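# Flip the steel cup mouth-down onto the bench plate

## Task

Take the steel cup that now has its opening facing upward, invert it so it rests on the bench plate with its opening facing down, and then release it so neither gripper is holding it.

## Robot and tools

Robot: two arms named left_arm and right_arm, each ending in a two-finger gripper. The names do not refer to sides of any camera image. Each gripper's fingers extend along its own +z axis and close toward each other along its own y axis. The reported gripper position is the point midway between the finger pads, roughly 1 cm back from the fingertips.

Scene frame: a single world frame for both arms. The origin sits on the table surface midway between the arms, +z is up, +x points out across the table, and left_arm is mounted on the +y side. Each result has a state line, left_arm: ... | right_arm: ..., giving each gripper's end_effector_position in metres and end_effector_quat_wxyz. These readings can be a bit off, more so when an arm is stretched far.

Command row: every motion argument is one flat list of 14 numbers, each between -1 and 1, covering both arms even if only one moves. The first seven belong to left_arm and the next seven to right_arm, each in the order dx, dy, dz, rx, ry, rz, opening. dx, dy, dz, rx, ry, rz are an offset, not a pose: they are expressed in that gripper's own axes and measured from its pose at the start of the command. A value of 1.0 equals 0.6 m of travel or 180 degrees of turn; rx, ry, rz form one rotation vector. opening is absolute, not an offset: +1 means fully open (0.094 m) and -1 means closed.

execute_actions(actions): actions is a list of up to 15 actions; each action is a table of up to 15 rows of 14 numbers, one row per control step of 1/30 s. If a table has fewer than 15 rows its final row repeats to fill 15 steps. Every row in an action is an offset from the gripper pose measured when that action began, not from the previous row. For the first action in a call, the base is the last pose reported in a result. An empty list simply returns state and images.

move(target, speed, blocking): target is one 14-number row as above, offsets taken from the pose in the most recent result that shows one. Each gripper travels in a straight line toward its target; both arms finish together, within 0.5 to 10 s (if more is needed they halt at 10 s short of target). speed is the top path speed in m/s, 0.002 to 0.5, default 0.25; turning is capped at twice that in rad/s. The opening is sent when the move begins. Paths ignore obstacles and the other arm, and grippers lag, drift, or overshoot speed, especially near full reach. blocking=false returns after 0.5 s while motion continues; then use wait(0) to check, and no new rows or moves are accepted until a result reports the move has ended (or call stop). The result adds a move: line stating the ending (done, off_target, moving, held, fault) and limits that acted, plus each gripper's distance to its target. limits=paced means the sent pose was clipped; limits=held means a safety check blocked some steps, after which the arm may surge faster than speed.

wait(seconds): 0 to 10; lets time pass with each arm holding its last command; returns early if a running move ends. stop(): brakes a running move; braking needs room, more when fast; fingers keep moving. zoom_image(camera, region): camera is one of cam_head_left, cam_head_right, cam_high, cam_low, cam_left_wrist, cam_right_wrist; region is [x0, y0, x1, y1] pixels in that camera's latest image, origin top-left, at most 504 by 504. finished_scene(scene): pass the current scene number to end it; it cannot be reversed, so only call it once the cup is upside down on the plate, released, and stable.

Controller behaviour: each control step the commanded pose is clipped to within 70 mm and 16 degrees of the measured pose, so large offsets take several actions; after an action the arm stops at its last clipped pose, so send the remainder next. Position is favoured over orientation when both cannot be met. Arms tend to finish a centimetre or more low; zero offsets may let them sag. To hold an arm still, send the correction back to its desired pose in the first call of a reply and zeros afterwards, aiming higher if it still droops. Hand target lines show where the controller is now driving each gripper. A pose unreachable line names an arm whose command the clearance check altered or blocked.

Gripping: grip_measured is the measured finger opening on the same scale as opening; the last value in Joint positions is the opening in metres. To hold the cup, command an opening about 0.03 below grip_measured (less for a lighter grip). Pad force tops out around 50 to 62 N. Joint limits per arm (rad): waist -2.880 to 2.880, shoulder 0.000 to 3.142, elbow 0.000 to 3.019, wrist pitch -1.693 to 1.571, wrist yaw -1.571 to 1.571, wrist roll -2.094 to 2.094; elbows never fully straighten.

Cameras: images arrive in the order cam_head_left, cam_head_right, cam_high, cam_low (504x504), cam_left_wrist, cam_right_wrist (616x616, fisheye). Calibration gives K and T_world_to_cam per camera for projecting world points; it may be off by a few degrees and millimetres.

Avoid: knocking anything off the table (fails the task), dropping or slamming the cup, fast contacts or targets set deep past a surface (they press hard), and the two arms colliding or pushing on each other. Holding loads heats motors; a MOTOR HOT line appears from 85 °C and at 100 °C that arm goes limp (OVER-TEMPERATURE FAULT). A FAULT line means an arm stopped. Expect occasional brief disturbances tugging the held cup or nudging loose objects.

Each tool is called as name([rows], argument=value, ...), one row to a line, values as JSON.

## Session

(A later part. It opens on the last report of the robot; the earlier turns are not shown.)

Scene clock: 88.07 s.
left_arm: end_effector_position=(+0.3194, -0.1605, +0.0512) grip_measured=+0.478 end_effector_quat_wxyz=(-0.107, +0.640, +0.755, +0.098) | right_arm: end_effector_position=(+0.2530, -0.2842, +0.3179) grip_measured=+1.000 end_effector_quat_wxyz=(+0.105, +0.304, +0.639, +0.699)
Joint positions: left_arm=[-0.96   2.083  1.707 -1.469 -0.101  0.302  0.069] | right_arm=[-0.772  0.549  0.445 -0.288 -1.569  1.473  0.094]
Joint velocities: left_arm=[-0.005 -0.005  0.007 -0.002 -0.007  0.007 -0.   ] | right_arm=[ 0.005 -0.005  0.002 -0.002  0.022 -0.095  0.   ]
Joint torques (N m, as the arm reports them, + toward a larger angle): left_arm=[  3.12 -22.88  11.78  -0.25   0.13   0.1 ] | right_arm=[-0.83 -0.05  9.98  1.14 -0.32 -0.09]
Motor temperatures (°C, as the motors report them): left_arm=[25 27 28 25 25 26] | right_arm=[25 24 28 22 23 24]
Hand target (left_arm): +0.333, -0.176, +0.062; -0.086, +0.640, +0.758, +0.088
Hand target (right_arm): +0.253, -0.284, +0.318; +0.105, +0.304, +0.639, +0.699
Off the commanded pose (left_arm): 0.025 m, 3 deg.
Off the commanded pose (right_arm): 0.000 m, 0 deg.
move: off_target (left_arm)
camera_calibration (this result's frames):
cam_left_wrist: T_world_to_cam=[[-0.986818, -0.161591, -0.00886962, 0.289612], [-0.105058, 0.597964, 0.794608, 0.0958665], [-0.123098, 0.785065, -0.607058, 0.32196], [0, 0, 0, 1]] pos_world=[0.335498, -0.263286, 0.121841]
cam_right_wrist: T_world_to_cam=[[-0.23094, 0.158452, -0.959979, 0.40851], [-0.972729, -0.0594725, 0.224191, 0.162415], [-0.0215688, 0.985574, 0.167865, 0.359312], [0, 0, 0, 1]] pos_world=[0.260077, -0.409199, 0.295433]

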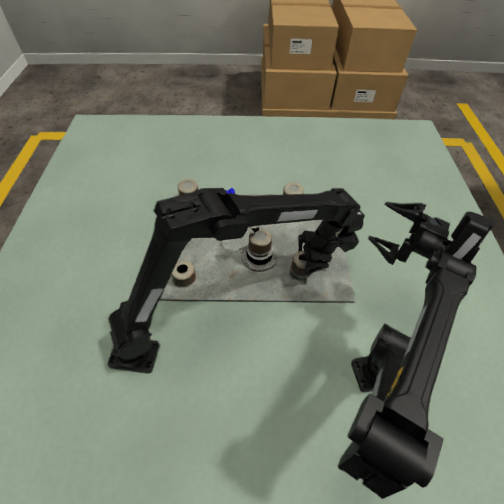

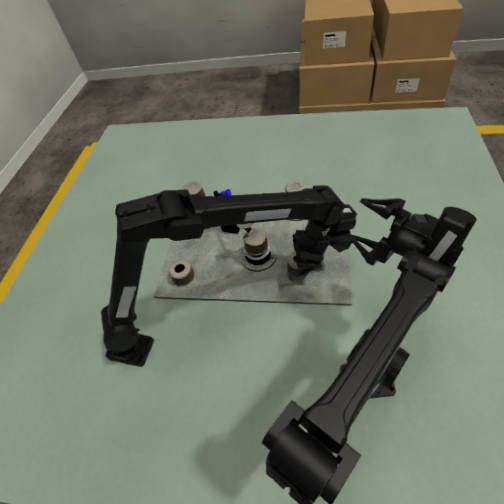

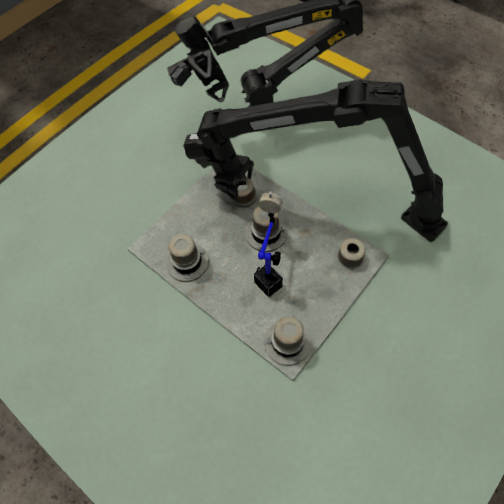

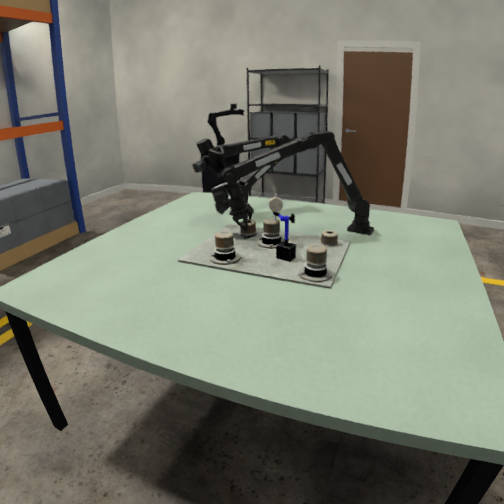

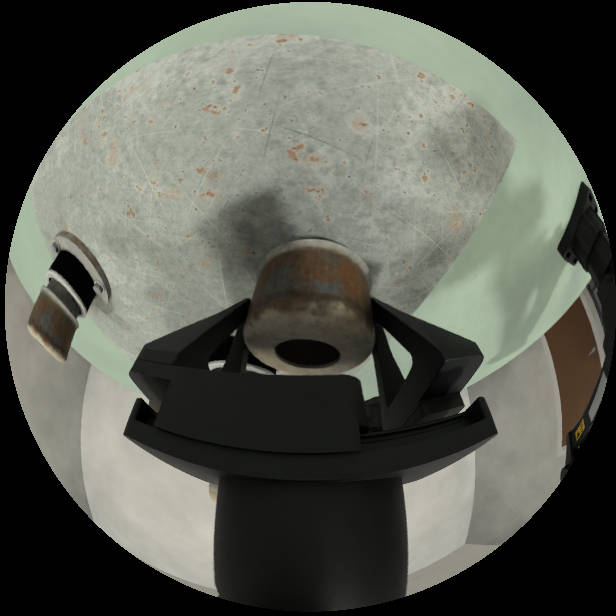

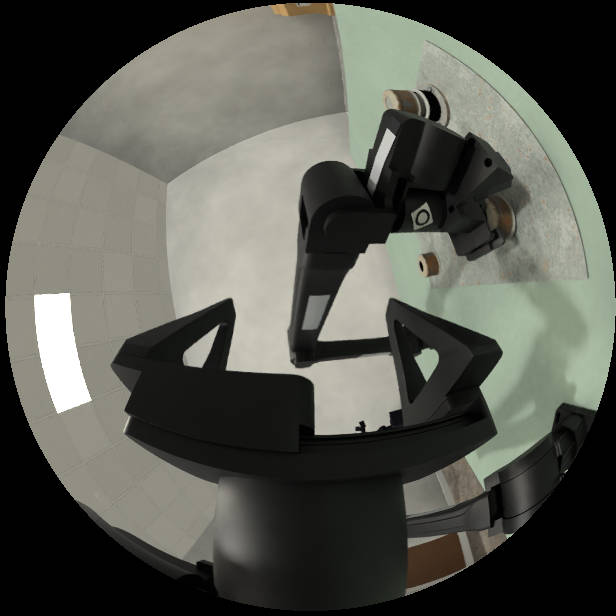

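Nearly down. Zero offsets let it sink; then release.

move(target=[0,0,0,0,0,0,0.4,0,0,0,0,0,0,1], speed=0.03)

move(target=[0,0,0,0,0,0,1,0,0,0,0,0,0,1])

move(target=[0.03,0,-0.13,0,0,0,1,0,0,0,0,0,0,1])

Scene clock: 90.87 s.
left_arm: end_effector_position=(+0.3186, -0.1590, +0.0499) grip_measured=+0.478 end_effector_quat_wxyz=(-0.109, +0.640, +0.754, +0.099) | right_arm: end_effector_position=(+0.2530, -0.2842, +0.3179) grip_measured=+1.000 end_effector_quat_wxyz=(+0.105, +0.304, +0.639, +0.699)
Joint positions: left_arm=[-0.96   2.083  1.703 -1.469 -0.101  0.303  0.069] | right_arm=[-0.772  0.549  0.445 -0.288 -1.569  1.473  0.094]
Joint velocities: left_arm=[-0.015 -0.005 -0.012  0.007 -0.037 -0.037 -0.   ] | right_arm=[-0.005 -0.015 -0.007  0.007  0.007 -0.022  0.   ]
Joint torques (N m, as the arm reports them, + toward a larger angle): left_arm=[  2.31 -23.54   7.96  -0.35   0.04   0.01] | right_arm=[-0.87 -0.02  9.98  1.13 -0.31 -0.09]
Motor temperatures (°C, as the motors report them): left_arm=[25 27 28 25 25 26] | right_arm=[25 24 28 22 23 24]
Hand target (left_arm): +0.319, -0.160, +0.051; -0.107, +0.640, +0.754, +0.098
Hand target (right_arm): +0.253, -0.284, +0.318; +0.105, +0.304, +0.639, +0.699
Off the commanded pose (left_arm): 0.002 m, 0 deg.
Off the commanded pose (right_arm): 0.000 m, 0 deg.
move: done
camera_calibration (this result's frames):
cam_left_wrist: T_world_to_cam=[[-0.986954, -0.160838, -0.00721658, 0.289142], [-0.102765, 0.594831, 0.797255, 0.0945548], [-0.123936, 0.787596, -0.603599, 0.320359], [0, 0, 0, 1]] pos_world=[0.334791, -0.262052, 0.120071]
cam_right_wrist: T_world_to_cam=[[-0.23094, 0.158452, -0.959979, 0.40851], [-0.972729, -0.0594725, 0.224191, 0.162415], [-0.0215688, 0.985574, 0.167865, 0.359312], [0, 0, 0, 1]] pos_world=[0.260077, -0.409199, 0.295433]

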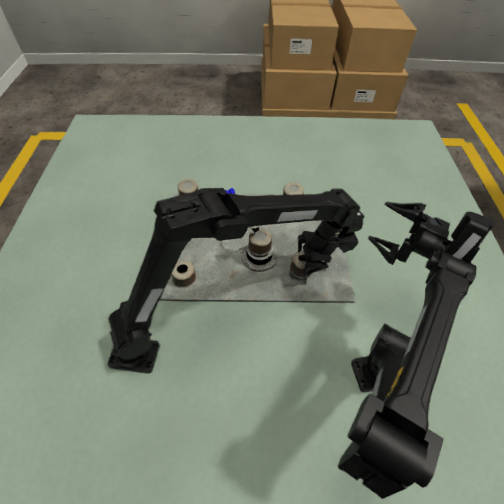

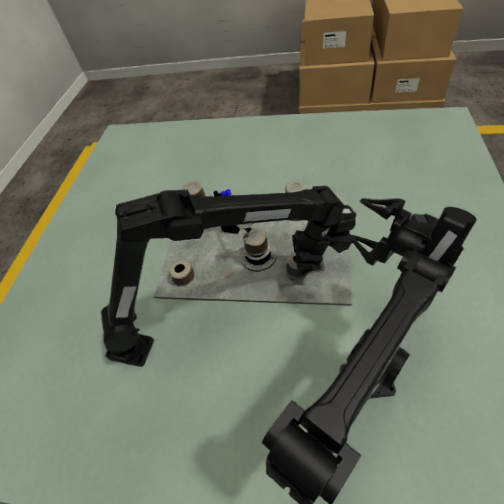

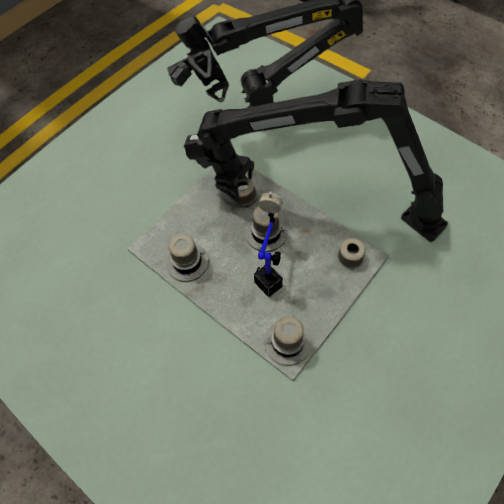

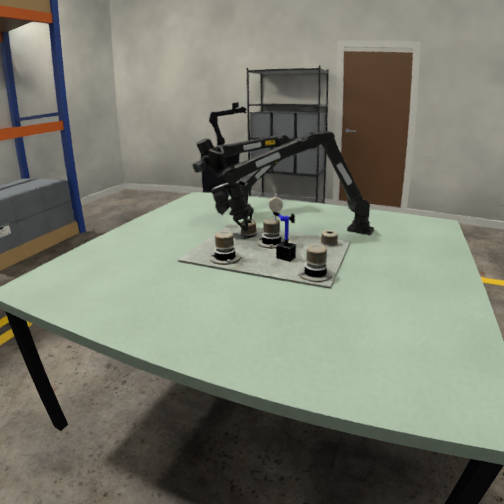

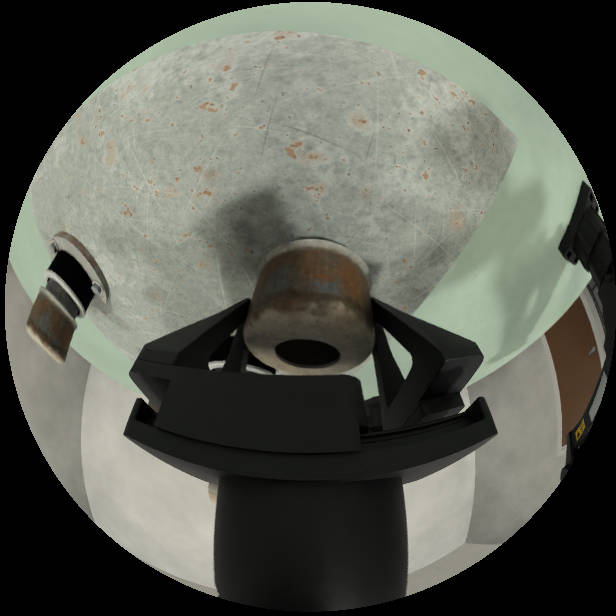

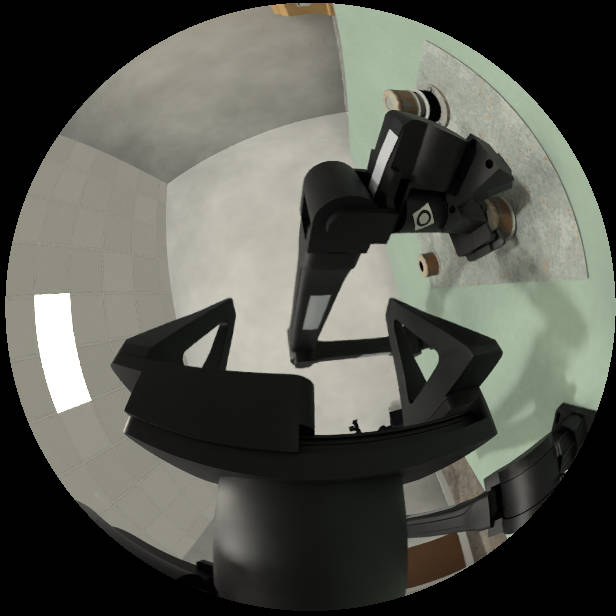

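Scene clock: 91.37 s.
left_arm: end_effector_position=(+0.3186, -0.1589, +0.0497) grip_measured=+1.000 end_effector_quat_wxyz=(-0.109, +0.640, +0.754, +0.099) | right_arm: end_effector_position=(+0.2530, -0.2842, +0.3179) grip_measured=+1.000 end_effector_quat_wxyz=(+0.105, +0.304, +0.639, +0.699)
Joint positions: left_arm=[-0.96   2.083  1.702 -1.469 -0.101  0.303  0.094] | right_arm=[-0.772  0.549  0.445 -0.288 -1.569  1.473  0.094]
Joint velocities: left_arm=[ 0.005 -0.005  0.007 -0.022  0.007 -0.066  0.   ] | right_arm=[-0.005 -0.005 -0.012 -0.022 -0.037  0.022  0.   ]
Joint torques (N m, as the arm reports them, + toward a larger angle): left_arm=[  2.27 -23.76   7.61  -0.35   0.04   0.02] | right_arm=[-0.84 -0.08  9.98  1.15 -0.32 -0.09]
Motor temperatures (°C, as the motors report them): left_arm=[25 27 28 25 25 26] | right_arm=[25 24 28 22 23 24]
Hand target (left_arm): +0.319, -0.159, +0.050; -0.109, +0.640, +0.754, +0.099
Hand target (right_arm): +0.253, -0.284, +0.318; +0.105, +0.304, +0.639, +0.699
Off the commanded pose (left_arm): 0.000 m, 0 deg.
Off the commanded pose (right_arm): 0.000 m, 0 deg.
move: done
camera_calibration (this result's frames):
cam_left_wrist: T_world_to_cam=[[-0.986956, -0.160835, -0.00709707, 0.289091], [-0.102625, 0.594561, 0.797474, 0.0944607], [-0.124042, 0.7878, -0.603311, 0.320236], [0, 0, 0, 1]] pos_world=[0.334736, -0.261948, 0.119923]
cam_right_wrist: T_world_to_cam=[[-0.23094, 0.158452, -0.959979, 0.40851], [-0.972729, -0.0594725, 0.224191, 0.162415], [-0.0215688, 0.985574, 0.167865, 0.359312], [0, 0, 0, 1]] pos_world=[0.260077, -0.409199, 0.295433]

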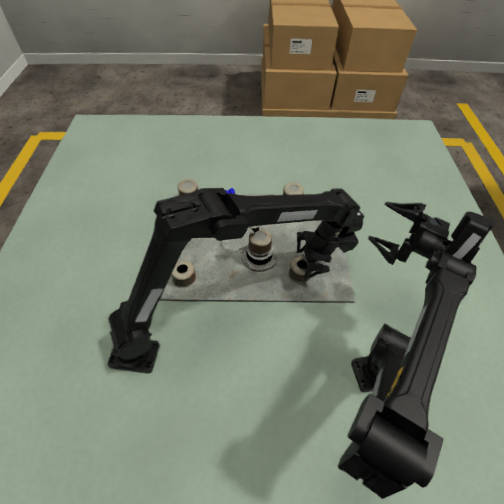

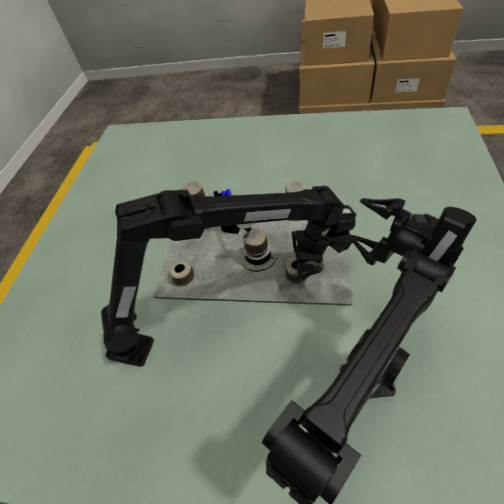

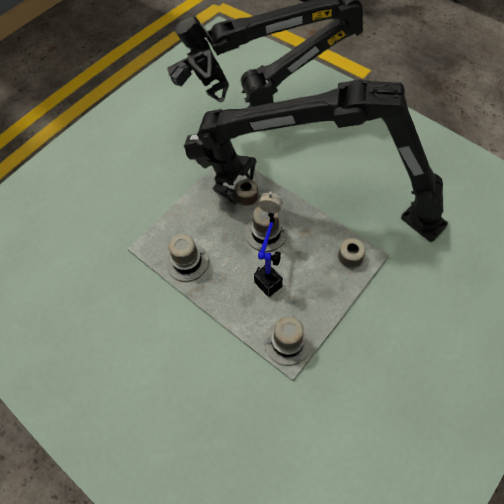

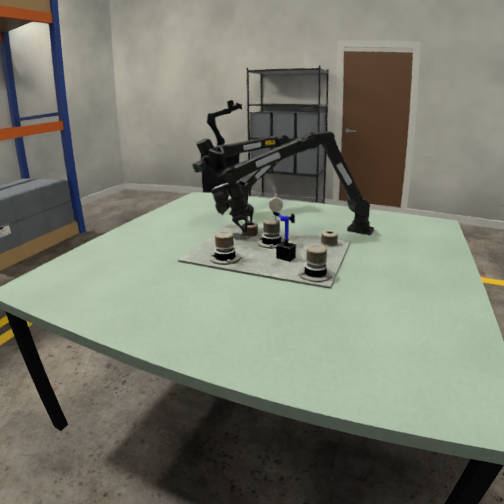

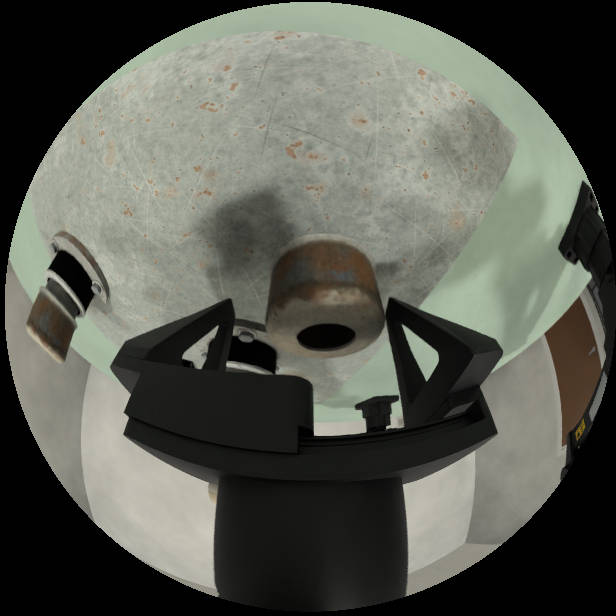

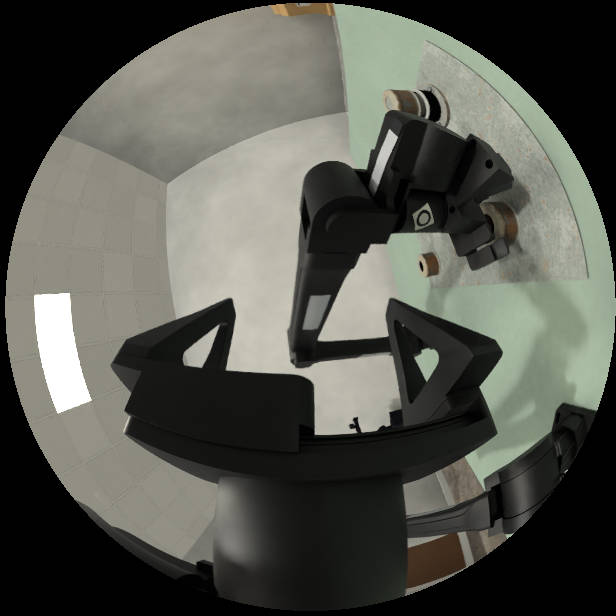

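Scene clock: 92.30 s.
left_arm: end_effector_position=(+0.3166, -0.1551, +0.1172) grip_measured=+1.000 end_effector_quat_wxyz=(-0.122, +0.639, +0.752, +0.104) | right_arm: end_effector_position=(+0.2530, -0.2842, +0.3179) grip_measured=+1.000 end_effector_quat_wxyz=(+0.105, +0.304, +0.639, +0.699)
Joint positions: left_arm=[-0.96   2.034  1.802 -1.645 -0.101  0.303  0.094] | right_arm=[-0.772  0.549  0.445 -0.288 -1.569  1.473  0.094]
Joint velocities: left_arm=[ 0.005  0.005  0.002 -0.002  0.037  0.037  0.   ] | right_arm=[-0.015  0.024 -0.002 -0.002 -0.066 -0.066  0.   ]
Joint torques (N m, as the arm reports them, + toward a larger angle): left_arm=[  2.03 -23.24  10.94  -0.81   0.09  -0.02] | right_arm=[-0.82 -0.05  9.96  1.14 -0.32 -0.09]
Motor temperatures (°C, as the motors report them): left_arm=[25 27 28 25 25 26] | right_arm=[25 24 28 22 23 24]
Hand target (left_arm): +0.319, -0.165, +0.130; -0.109, +0.640, +0.754, +0.099
Hand target (right_arm): +0.253, -0.284, +0.318; +0.105, +0.304, +0.639, +0.699
Off the commanded pose (left_arm): 0.016 m, 2 deg.
Off the commanded pose (right_arm): 0.000 m, 0 deg.
move: off_target (left_arm)
camera_calibration (this result's frames):
cam_left_wrist: T_world_to_cam=[[-0.986991, -0.160768, 0.00162875, 0.28724], [-0.0922642, 0.57467, 0.813168, 0.0300507], [-0.131667, 0.802439, -0.582027, 0.3599], [0, 0, 0, 1]] pos_world=[0.333663, -0.259888, 0.184567]
cam_right_wrist: T_world_to_cam=[[-0.23094, 0.158452, -0.959979, 0.40851], [-0.972729, -0.0594725, 0.224191, 0.162415], [-0.0215688, 0.985574, 0.167865, 0.359312], [0, 0, 0, 1]] pos_world=[0.260077, -0.409199, 0.295433]

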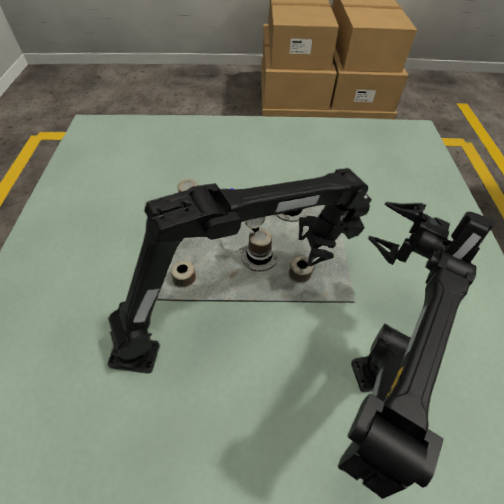

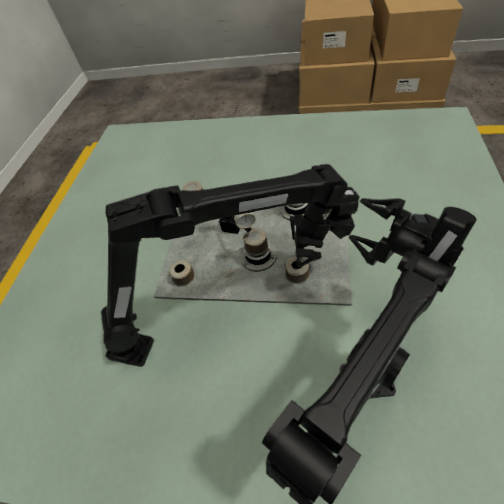

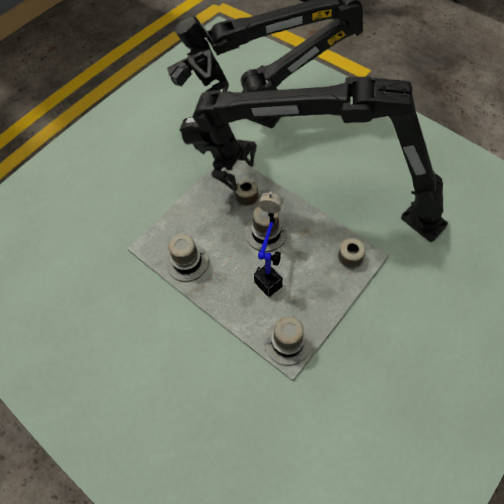

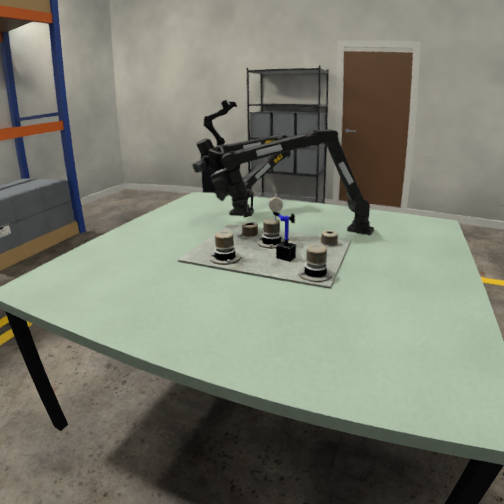

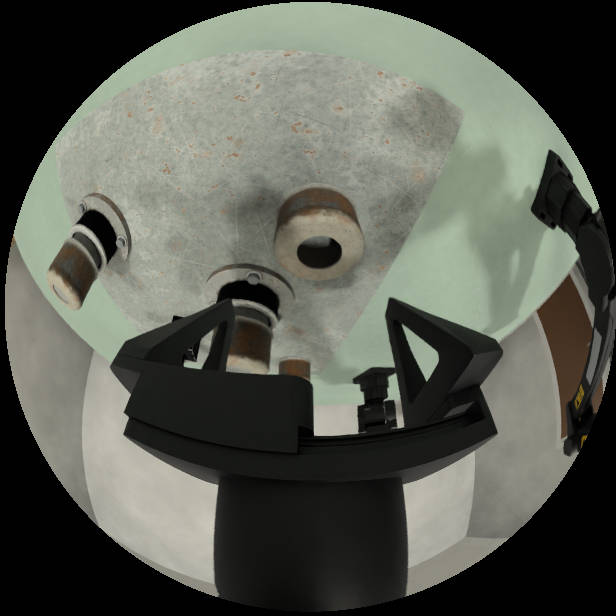

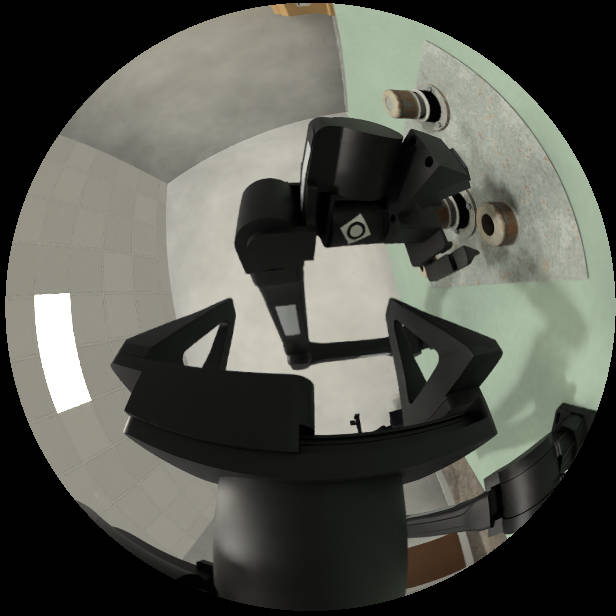

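finished_scene(scene=1)

The scene is finished: the task was done.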